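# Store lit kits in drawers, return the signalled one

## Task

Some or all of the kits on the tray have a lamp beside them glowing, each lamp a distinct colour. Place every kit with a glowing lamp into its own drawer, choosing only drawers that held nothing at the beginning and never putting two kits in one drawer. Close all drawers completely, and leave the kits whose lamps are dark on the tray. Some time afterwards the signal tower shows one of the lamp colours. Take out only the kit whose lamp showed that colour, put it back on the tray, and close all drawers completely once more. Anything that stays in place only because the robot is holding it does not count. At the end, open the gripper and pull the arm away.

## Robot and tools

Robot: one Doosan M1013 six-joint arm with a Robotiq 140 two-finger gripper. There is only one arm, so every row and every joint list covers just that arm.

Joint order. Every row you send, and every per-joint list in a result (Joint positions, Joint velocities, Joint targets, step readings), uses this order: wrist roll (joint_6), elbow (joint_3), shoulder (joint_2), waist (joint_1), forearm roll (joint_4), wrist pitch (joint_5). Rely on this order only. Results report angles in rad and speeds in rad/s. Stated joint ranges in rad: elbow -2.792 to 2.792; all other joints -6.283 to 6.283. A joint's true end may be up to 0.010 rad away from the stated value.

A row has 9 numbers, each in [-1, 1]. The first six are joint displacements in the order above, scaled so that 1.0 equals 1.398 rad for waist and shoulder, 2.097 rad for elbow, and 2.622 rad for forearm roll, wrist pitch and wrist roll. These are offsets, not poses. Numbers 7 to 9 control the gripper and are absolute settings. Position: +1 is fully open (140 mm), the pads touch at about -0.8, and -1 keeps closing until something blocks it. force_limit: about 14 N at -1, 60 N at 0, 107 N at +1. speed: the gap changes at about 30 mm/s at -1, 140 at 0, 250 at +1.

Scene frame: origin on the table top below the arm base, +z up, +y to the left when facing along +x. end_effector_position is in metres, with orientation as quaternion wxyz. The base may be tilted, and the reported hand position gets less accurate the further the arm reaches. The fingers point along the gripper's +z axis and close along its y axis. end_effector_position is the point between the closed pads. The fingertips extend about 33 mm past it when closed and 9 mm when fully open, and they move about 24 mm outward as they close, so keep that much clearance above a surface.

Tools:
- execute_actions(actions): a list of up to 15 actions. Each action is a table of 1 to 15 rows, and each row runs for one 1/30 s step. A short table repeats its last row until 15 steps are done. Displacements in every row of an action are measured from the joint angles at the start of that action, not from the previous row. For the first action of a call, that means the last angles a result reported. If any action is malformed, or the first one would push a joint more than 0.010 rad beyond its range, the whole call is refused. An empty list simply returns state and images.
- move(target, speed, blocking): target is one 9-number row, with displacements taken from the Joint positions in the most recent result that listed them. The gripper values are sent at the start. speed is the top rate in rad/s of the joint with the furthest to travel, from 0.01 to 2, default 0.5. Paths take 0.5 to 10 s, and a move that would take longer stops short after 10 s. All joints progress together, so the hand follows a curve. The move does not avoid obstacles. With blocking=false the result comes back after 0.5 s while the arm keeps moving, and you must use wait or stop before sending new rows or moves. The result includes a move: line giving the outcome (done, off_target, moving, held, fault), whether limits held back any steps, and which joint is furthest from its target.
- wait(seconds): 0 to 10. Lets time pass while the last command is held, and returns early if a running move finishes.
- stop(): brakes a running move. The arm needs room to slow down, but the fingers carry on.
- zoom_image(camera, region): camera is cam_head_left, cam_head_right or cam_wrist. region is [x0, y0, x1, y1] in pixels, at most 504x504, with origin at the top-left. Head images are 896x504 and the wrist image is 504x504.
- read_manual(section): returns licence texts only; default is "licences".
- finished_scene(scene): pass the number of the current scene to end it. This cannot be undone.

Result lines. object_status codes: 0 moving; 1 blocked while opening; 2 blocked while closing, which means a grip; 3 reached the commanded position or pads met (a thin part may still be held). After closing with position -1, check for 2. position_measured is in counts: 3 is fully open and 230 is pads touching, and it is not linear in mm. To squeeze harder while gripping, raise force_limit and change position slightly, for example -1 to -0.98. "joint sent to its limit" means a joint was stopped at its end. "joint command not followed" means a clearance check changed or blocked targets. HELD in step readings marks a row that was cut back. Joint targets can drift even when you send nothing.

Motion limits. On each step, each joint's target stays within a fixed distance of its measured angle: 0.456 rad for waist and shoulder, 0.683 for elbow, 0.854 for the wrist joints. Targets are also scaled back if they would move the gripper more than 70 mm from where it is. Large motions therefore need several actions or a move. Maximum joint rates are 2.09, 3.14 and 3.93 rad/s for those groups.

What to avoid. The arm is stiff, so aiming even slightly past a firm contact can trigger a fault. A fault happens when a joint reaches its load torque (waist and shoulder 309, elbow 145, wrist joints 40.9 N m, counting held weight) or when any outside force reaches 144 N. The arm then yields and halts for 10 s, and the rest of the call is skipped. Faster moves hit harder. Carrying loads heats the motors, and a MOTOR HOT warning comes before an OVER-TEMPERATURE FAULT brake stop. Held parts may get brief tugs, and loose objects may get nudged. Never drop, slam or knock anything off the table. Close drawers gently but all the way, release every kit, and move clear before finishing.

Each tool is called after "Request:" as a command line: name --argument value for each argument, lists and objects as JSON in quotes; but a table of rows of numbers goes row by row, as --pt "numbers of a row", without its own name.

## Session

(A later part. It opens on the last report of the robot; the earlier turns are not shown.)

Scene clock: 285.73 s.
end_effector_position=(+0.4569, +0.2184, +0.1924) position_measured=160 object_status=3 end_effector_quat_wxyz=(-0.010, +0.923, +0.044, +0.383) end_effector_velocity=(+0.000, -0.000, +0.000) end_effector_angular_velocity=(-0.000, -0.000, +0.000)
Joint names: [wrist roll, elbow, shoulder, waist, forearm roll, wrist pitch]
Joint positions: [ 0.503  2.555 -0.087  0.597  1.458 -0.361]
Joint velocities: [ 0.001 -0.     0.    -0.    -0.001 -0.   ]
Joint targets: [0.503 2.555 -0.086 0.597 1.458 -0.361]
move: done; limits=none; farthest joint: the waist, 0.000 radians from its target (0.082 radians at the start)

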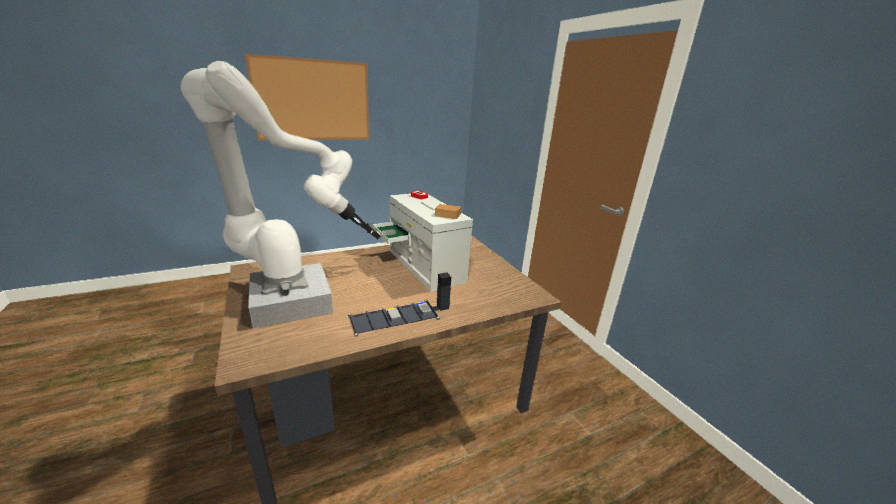

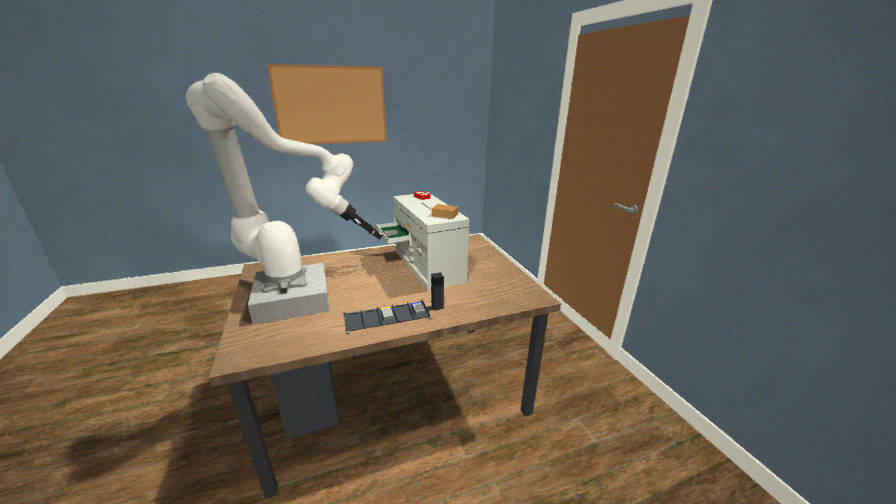

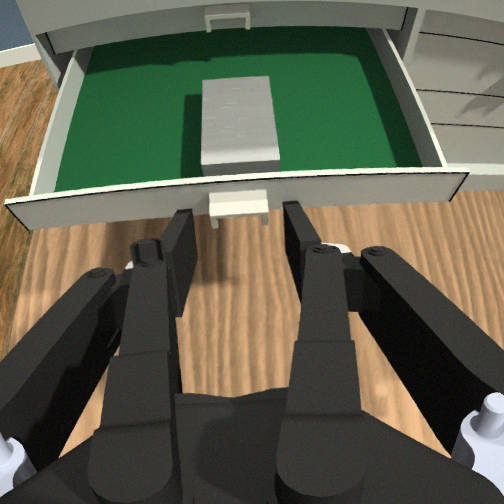

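Request:
execute_actions --actions '[[[0,0,0,0,0,0,-1,0,0]]]'

Request:
move --target '[0.0139,-0.0267,0.0446,-0.0461,-0.0322,0.0147,-1,0,0]' --speed 0.2

Request:
move --target '[0.0081,-0.0288,0.0428,-0.0366,-0.0233,0.0118,-1,0,0]' --speed 0.15

Request:
move --target '[0.001,-0.0311,0.0418,-0.0302,-0.0134,0.0103,-1,0,0]' --speed 0.1

Request:
execute_actions --actions '[[[0,0,0,0,0,0,-0.25,0,0]]]'

Request:
move --target '[0.0979,0.0104,0.0399,0.0005,-0.0939,-0.0122,-0.25,0,0]' --speed 0.5

Scene clock: 299.83 s.
end_effector_position=(+0.4569, +0.2184, +0.1924) position_measured=193 object_status=2 end_effector_quat_wxyz=(-0.010, +0.923, +0.044, +0.383) end_effector_velocity=(-0.000, +0.000, -0.000) end_effector_angular_velocity=(+0.001, +0.001, +0.001)
Joint names: [wrist roll, elbow, shoulder, waist, forearm roll, wrist pitch]
Joint positions: [ 0.503  2.555 -0.086  0.597  1.458 -0.361]
Joint velocities: [ 0.    -0.     0.     0.     0.     0.001]
Joint targets: [0.503 2.555 -0.087 0.597 1.458 -0.361]
Step readings (joint positions):
0: [0.503 2.555 -0.086 0.597 1.458 -0.361]
1: [0.503 2.555 -0.086 0.597 1.458 -0.361]
2: [0.503 2.555 -0.086 0.597 1.458 -0.361]
4: [0.503 2.555 -0.086 0.597 1.458 -0.361]
8: [0.503 2.555 -0.086 0.597 1.458 -0.361]
15: Joint positions above

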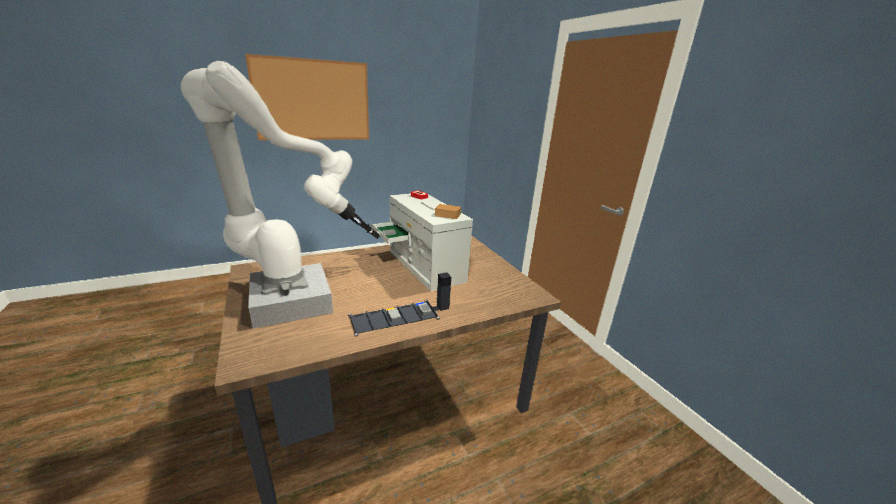

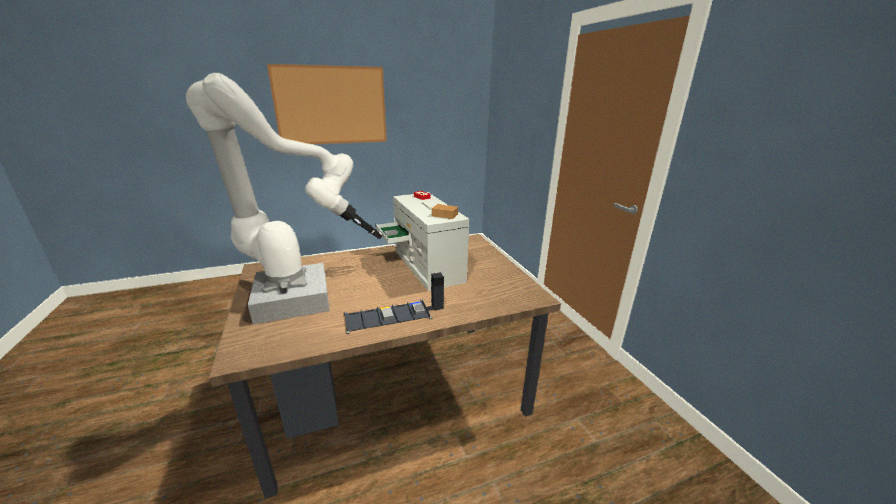

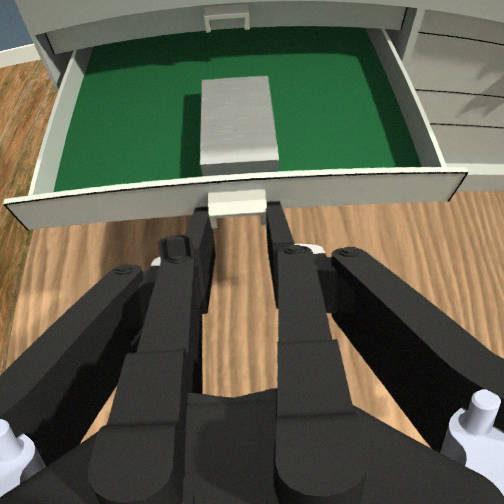

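Scene clock: 300.63 s.
end_effector_position=(+0.4997, +0.2221, +0.1923) position_measured=193 object_status=2 end_effector_quat_wxyz=(-0.010, +0.923, +0.043, +0.383) end_effector_velocity=(+0.000, +0.000, -0.000) end_effector_angular_velocity=(+0.001, +0.001, +0.001)
Joint names: [wrist roll, elbow, shoulder, waist, forearm roll, wrist pitch]
Joint positions: [ 0.54   2.499 -0.024  0.532  1.374 -0.322]
Joint velocities: [ 0.001 -0.     0.001 -0.001 -0.001  0.002]
Joint targets: [0.540 2.499 -0.024 0.532 1.374 -0.322]
move: done; limits=none; farthest joint: the shoulder, 0.001 radians from its target (0.063 radians at the start)

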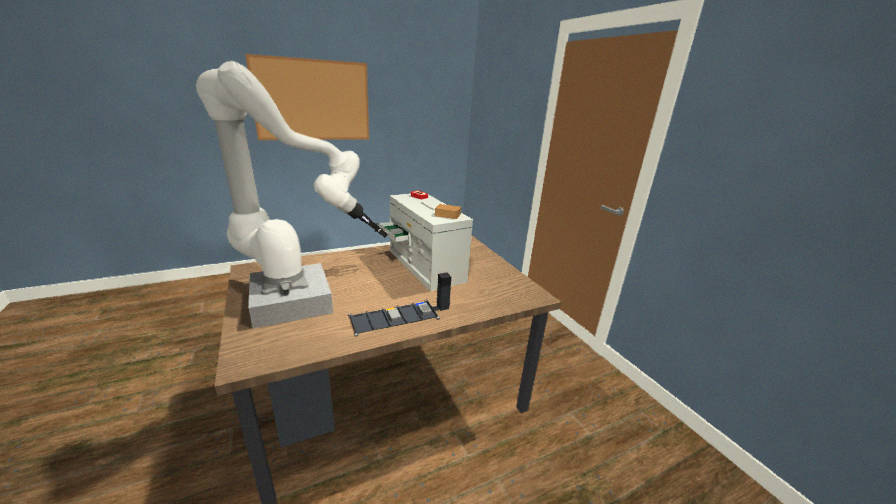

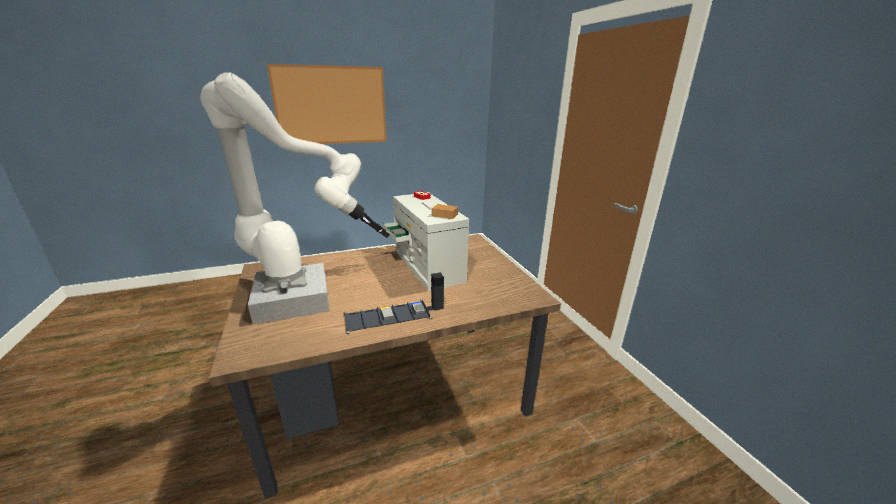

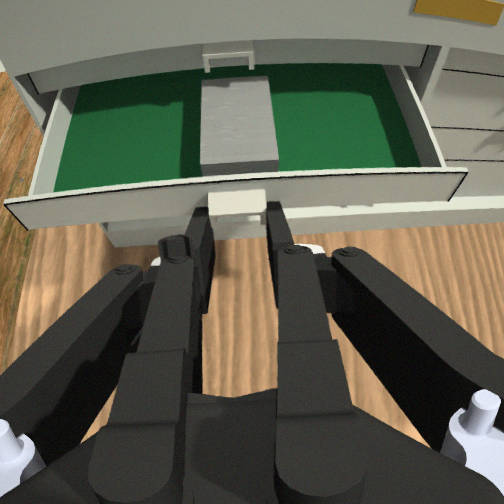

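Scene clock: 301.43 s.
end_effector_position=(+0.5425, +0.2258, +0.1923) position_measured=193 object_status=2 end_effector_quat_wxyz=(-0.010, +0.923, +0.044, +0.383) end_effector_velocity=(+0.000, +0.000, -0.000) end_effector_angular_velocity=(+0.001, +0.001, -0.000)
Joint names: [wrist roll, elbow, shoulder, waist, forearm roll, wrist pitch]
Joint positions: [ 0.561  2.439  0.036  0.481  1.313 -0.291]
Joint velocities: [-0.    -0.     0.001 -0.001  0.     0.001]
Joint targets: [0.561 2.439 0.036 0.481 1.313 -0.291]
move: done; limits=none; farthest joint: the waist, 0.000 radians from its target (0.051 radians at the start)

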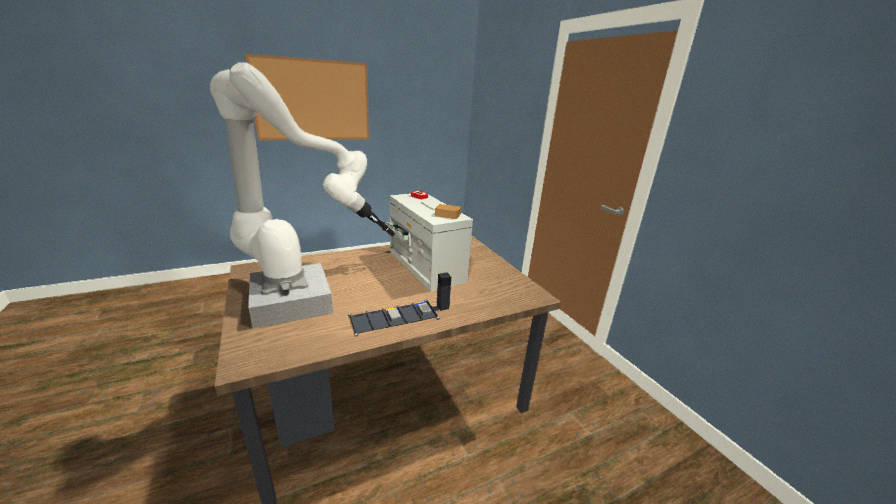

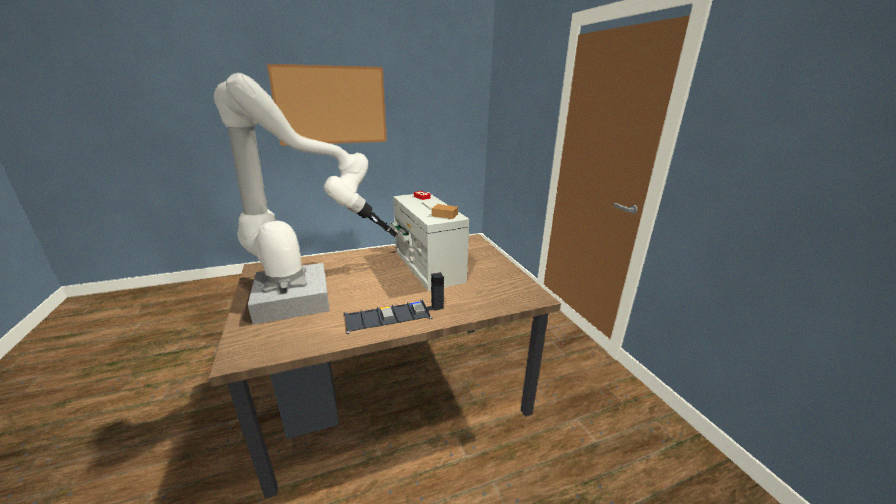

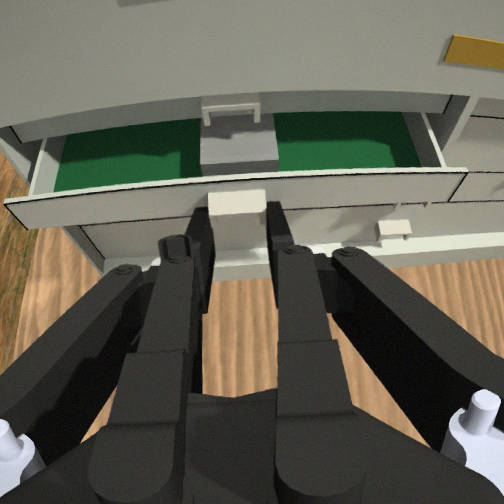

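Scene clock: 302.40 s.
end_effector_position=(+0.5861, +0.2296, +0.1924) position_measured=193 object_status=2 end_effector_quat_wxyz=(-0.010, +0.923, +0.044, +0.383) end_effector_velocity=(+0.001, -0.000, +0.000) end_effector_angular_velocity=(+0.001, -0.001, -0.002)
Joint names: [wrist roll, elbow, shoulder, waist, forearm roll, wrist pitch]
Joint positions: [ 0.563  2.373  0.094  0.439  1.277 -0.264]
Joint velocities: [ 0.001 -0.001  0.    -0.001 -0.    -0.   ]
Joint targets: [0.563 2.373 0.094 0.439 1.277 -0.264]
move: done; limits=none; farthest joint: the shoulder, 0.001 radians from its target (0.059 radians at the start)

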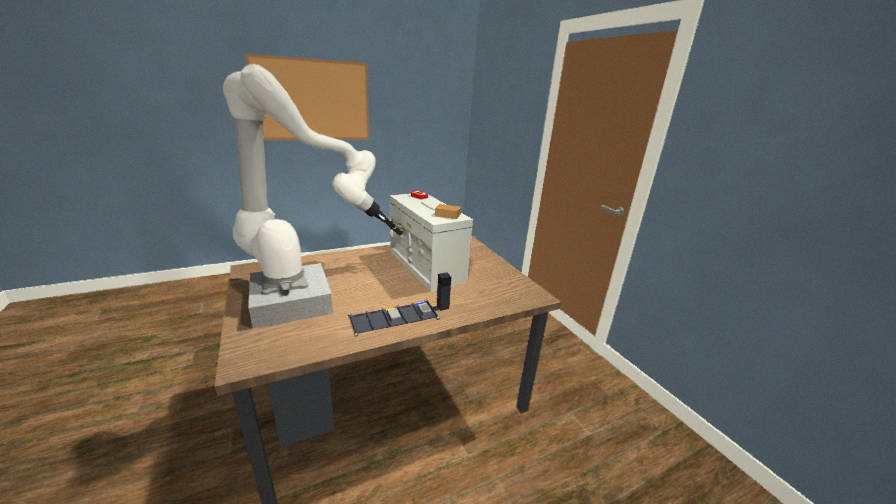

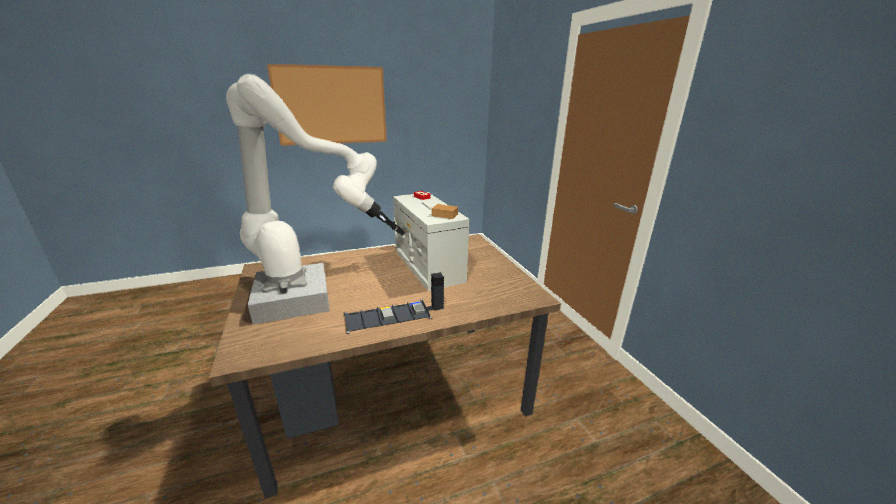

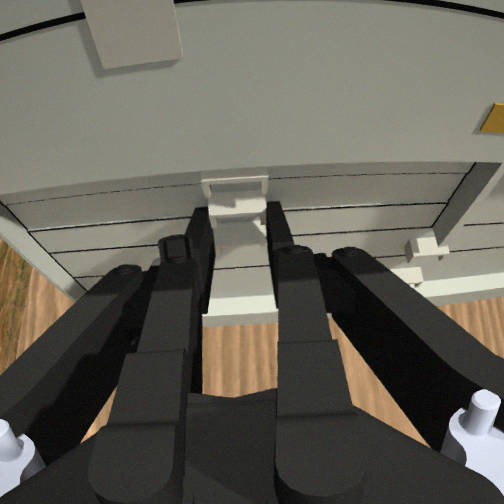

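Scene clock: 302.90 s.
end_effector_position=(+0.5861, +0.2296, +0.1924) position_measured=160 object_status=3 end_effector_quat_wxyz=(-0.010, +0.923, +0.044, +0.383) end_effector_velocity=(-0.000, +0.000, -0.000) end_effector_angular_velocity=(+0.002, +0.001, -0.001)
Joint names: [wrist roll, elbow, shoulder, waist, forearm roll, wrist pitch]
Joint positions: [ 0.563  2.373  0.094  0.439  1.277 -0.264]
Joint velocities: [ 0.002 -0.     0.     0.    -0.     0.   ]
Joint targets: [0.563 2.373 0.094 0.439 1.277 -0.264]
Step readings (joint positions):
0: [0.563 2.373 0.094 0.439 1.277 -0.264]
1: [0.563 2.373 0.094 0.439 1.277 -0.264]
2: [0.563 2.373 0.094 0.439 1.277 -0.264]
4: [0.563 2.373 0.094 0.439 1.277 -0.264]
8: [0.563 2.373 0.094 0.439 1.277 -0.264]
15: Joint positions above

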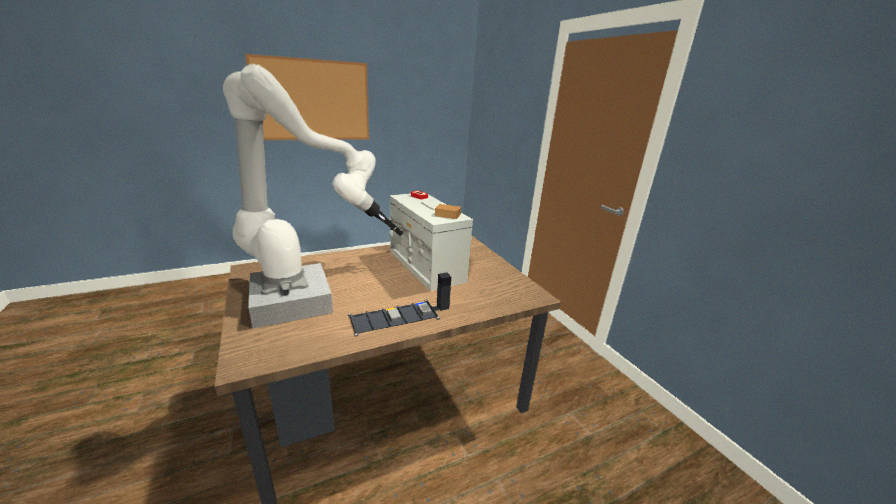

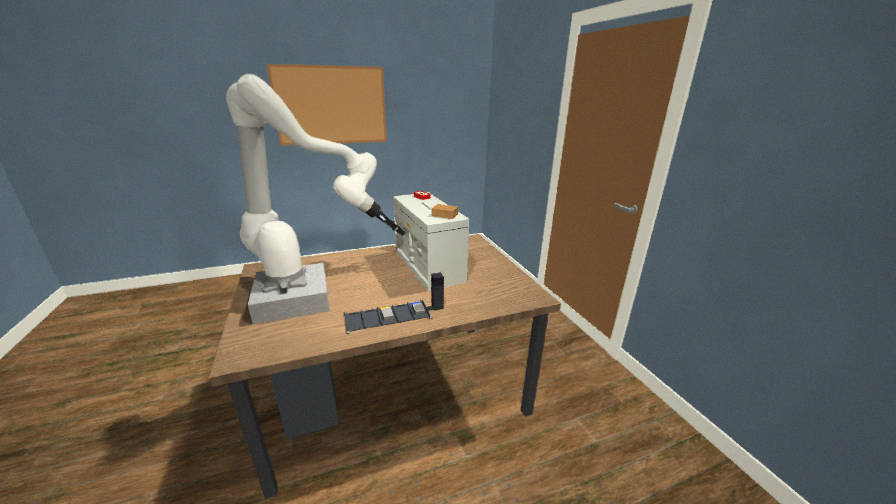

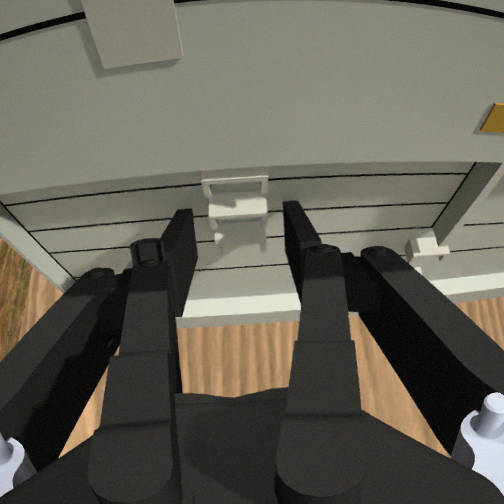

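Scene clock: 303.87 s.
end_effector_position=(+0.5855, +0.2292, +0.1625) position_measured=160 object_status=3 end_effector_quat_wxyz=(-0.010, +0.923, +0.044, +0.383) end_effector_velocity=(+0.000, -0.000, -0.000) end_effector_angular_velocity=(+0.001, -0.000, -0.001)
Joint names: [wrist roll, elbow, shoulder, waist, forearm roll, wrist pitch]
Joint positions: [ 0.82   2.395  0.15   0.44   1.031 -0.296]
Joint velocities: [ 0.002  0.     0.     0.    -0.    -0.   ]
Joint targets: [0.820 2.395 0.150 0.440 1.031 -0.296]
move: done; limits=none; farthest joint: the waist, 0.000 radians from its target (0.001 radians at the start)

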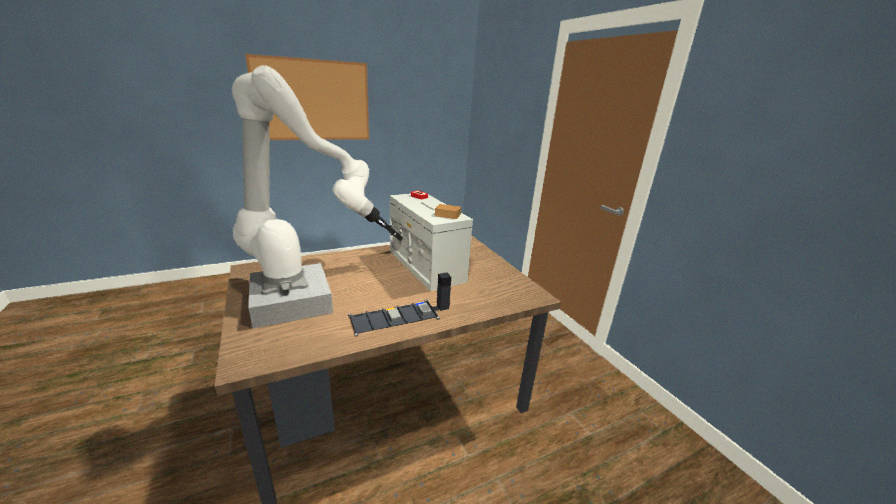

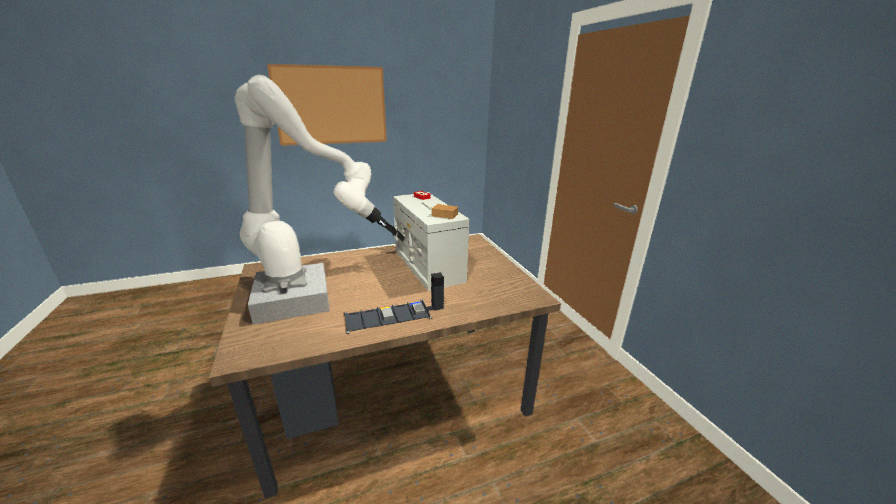

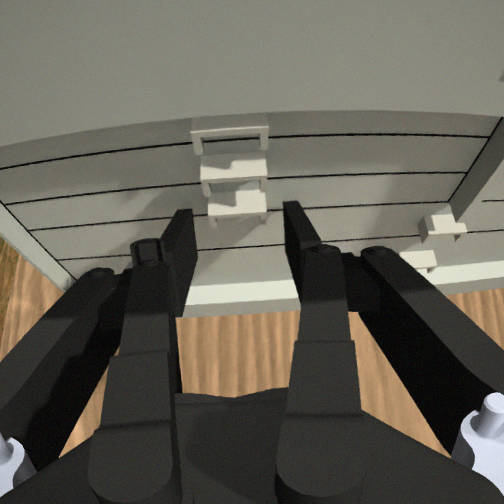

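Request:
execute_actions --actions '[[[0,0,0,0,0,0,-1,0,0]]]'

Request:
move --target '[-0.0004,0.0313,-0.0378,0.0297,0.0135,-0.0101,-1,0,0]' --speed 0.15

Scene clock: 306.50 s.
end_effector_position=(+0.5855, +0.2292, +0.1624) position_measured=193 object_status=2 end_effector_quat_wxyz=(-0.010, +0.923, +0.044, +0.383) end_effector_velocity=(+0.000, -0.000, -0.000) end_effector_angular_velocity=(-0.000, -0.000, -0.001)
Joint names: [wrist roll, elbow, shoulder, waist, forearm roll, wrist pitch]
Joint positions: [ 0.82   2.395  0.15   0.44   1.031 -0.296]
Joint velocities: [ 0.     0.     0.    -0.     0.    -0.001]
Joint targets: [0.820 2.395 0.150 0.440 1.031 -0.296]
Step readings (joint positions):
0: [0.820 2.395 0.150 0.440 1.031 -0.296]
1: [0.820 2.395 0.150 0.440 1.031 -0.296]
2: [0.820 2.395 0.150 0.440 1.031 -0.296]
4: [0.820 2.395 0.150 0.440 1.031 -0.296]
8: [0.820 2.395 0.150 0.440 1.031 -0.296]
15: Joint positions above

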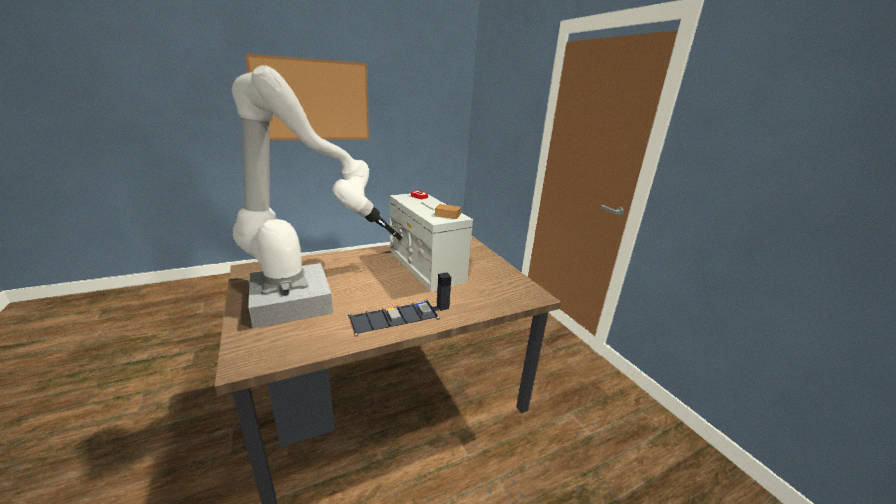

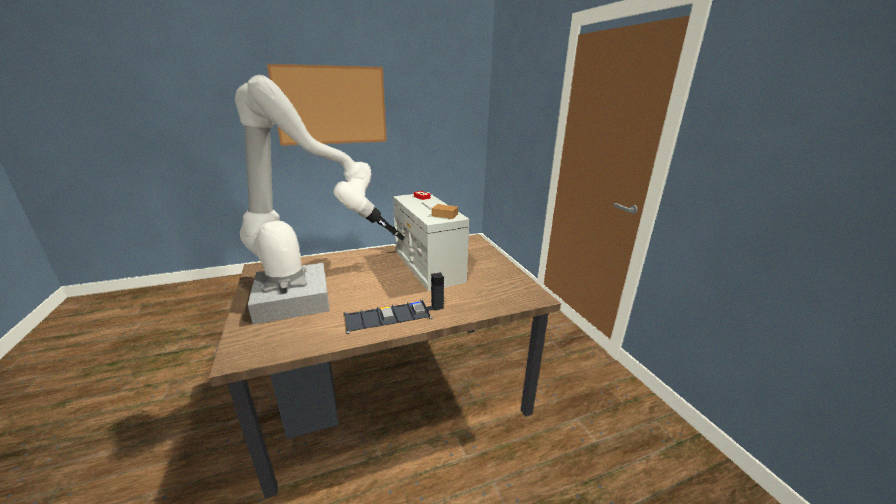

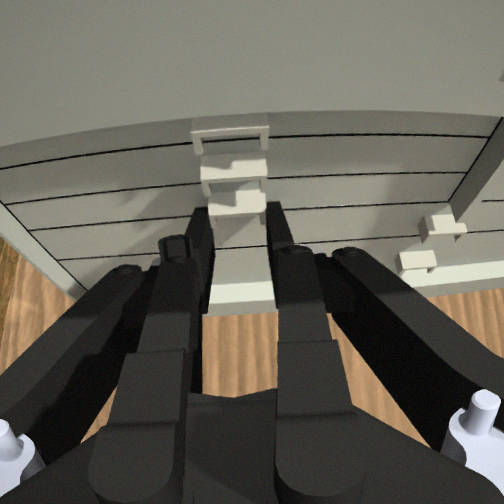

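Scene clock: 307.30 s.
end_effector_position=(+0.5427, +0.2255, +0.1625) position_measured=193 object_status=2 end_effector_quat_wxyz=(-0.010, +0.923, +0.044, +0.383) end_effector_velocity=(-0.001, +0.000, -0.001) end_effector_angular_velocity=(-0.001, +0.001, +0.001)
Joint names: [wrist roll, elbow, shoulder, waist, forearm roll, wrist pitch]
Joint positions: [ 0.819  2.461  0.097  0.481  1.067 -0.323]
Joint velocities: [-0.002  0.001  0.     0.     0.001  0.001]
Joint targets: [0.819 2.461 0.097 0.481 1.067 -0.323]
move: done; limits=none; farthest joint: the waist, 0.000 radians from its target (0.042 radians at the start)

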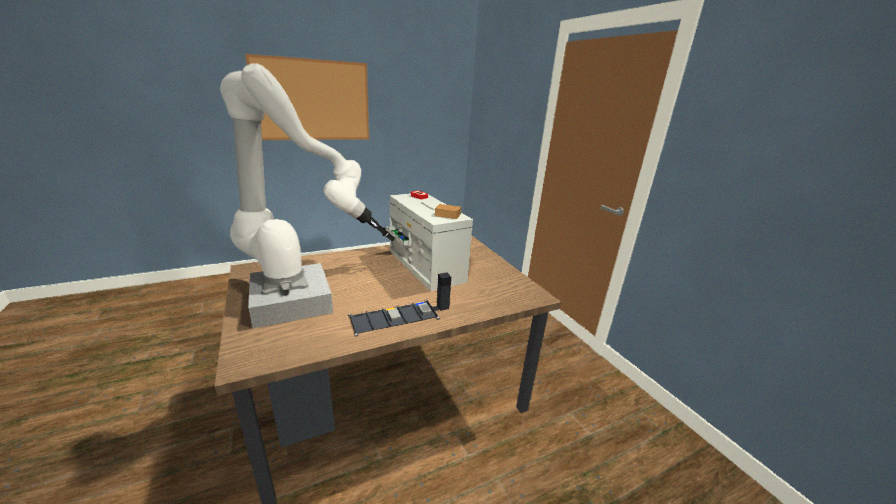

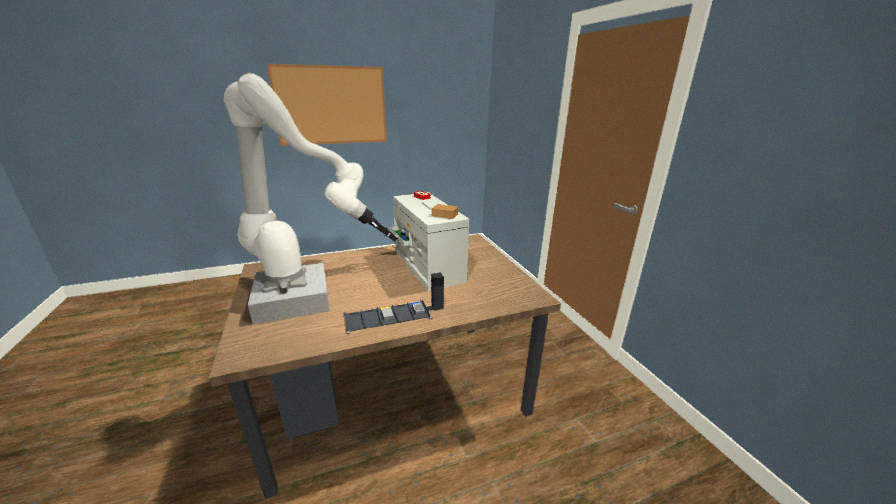

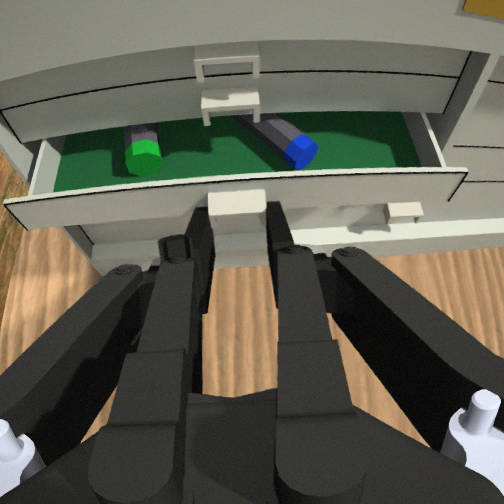

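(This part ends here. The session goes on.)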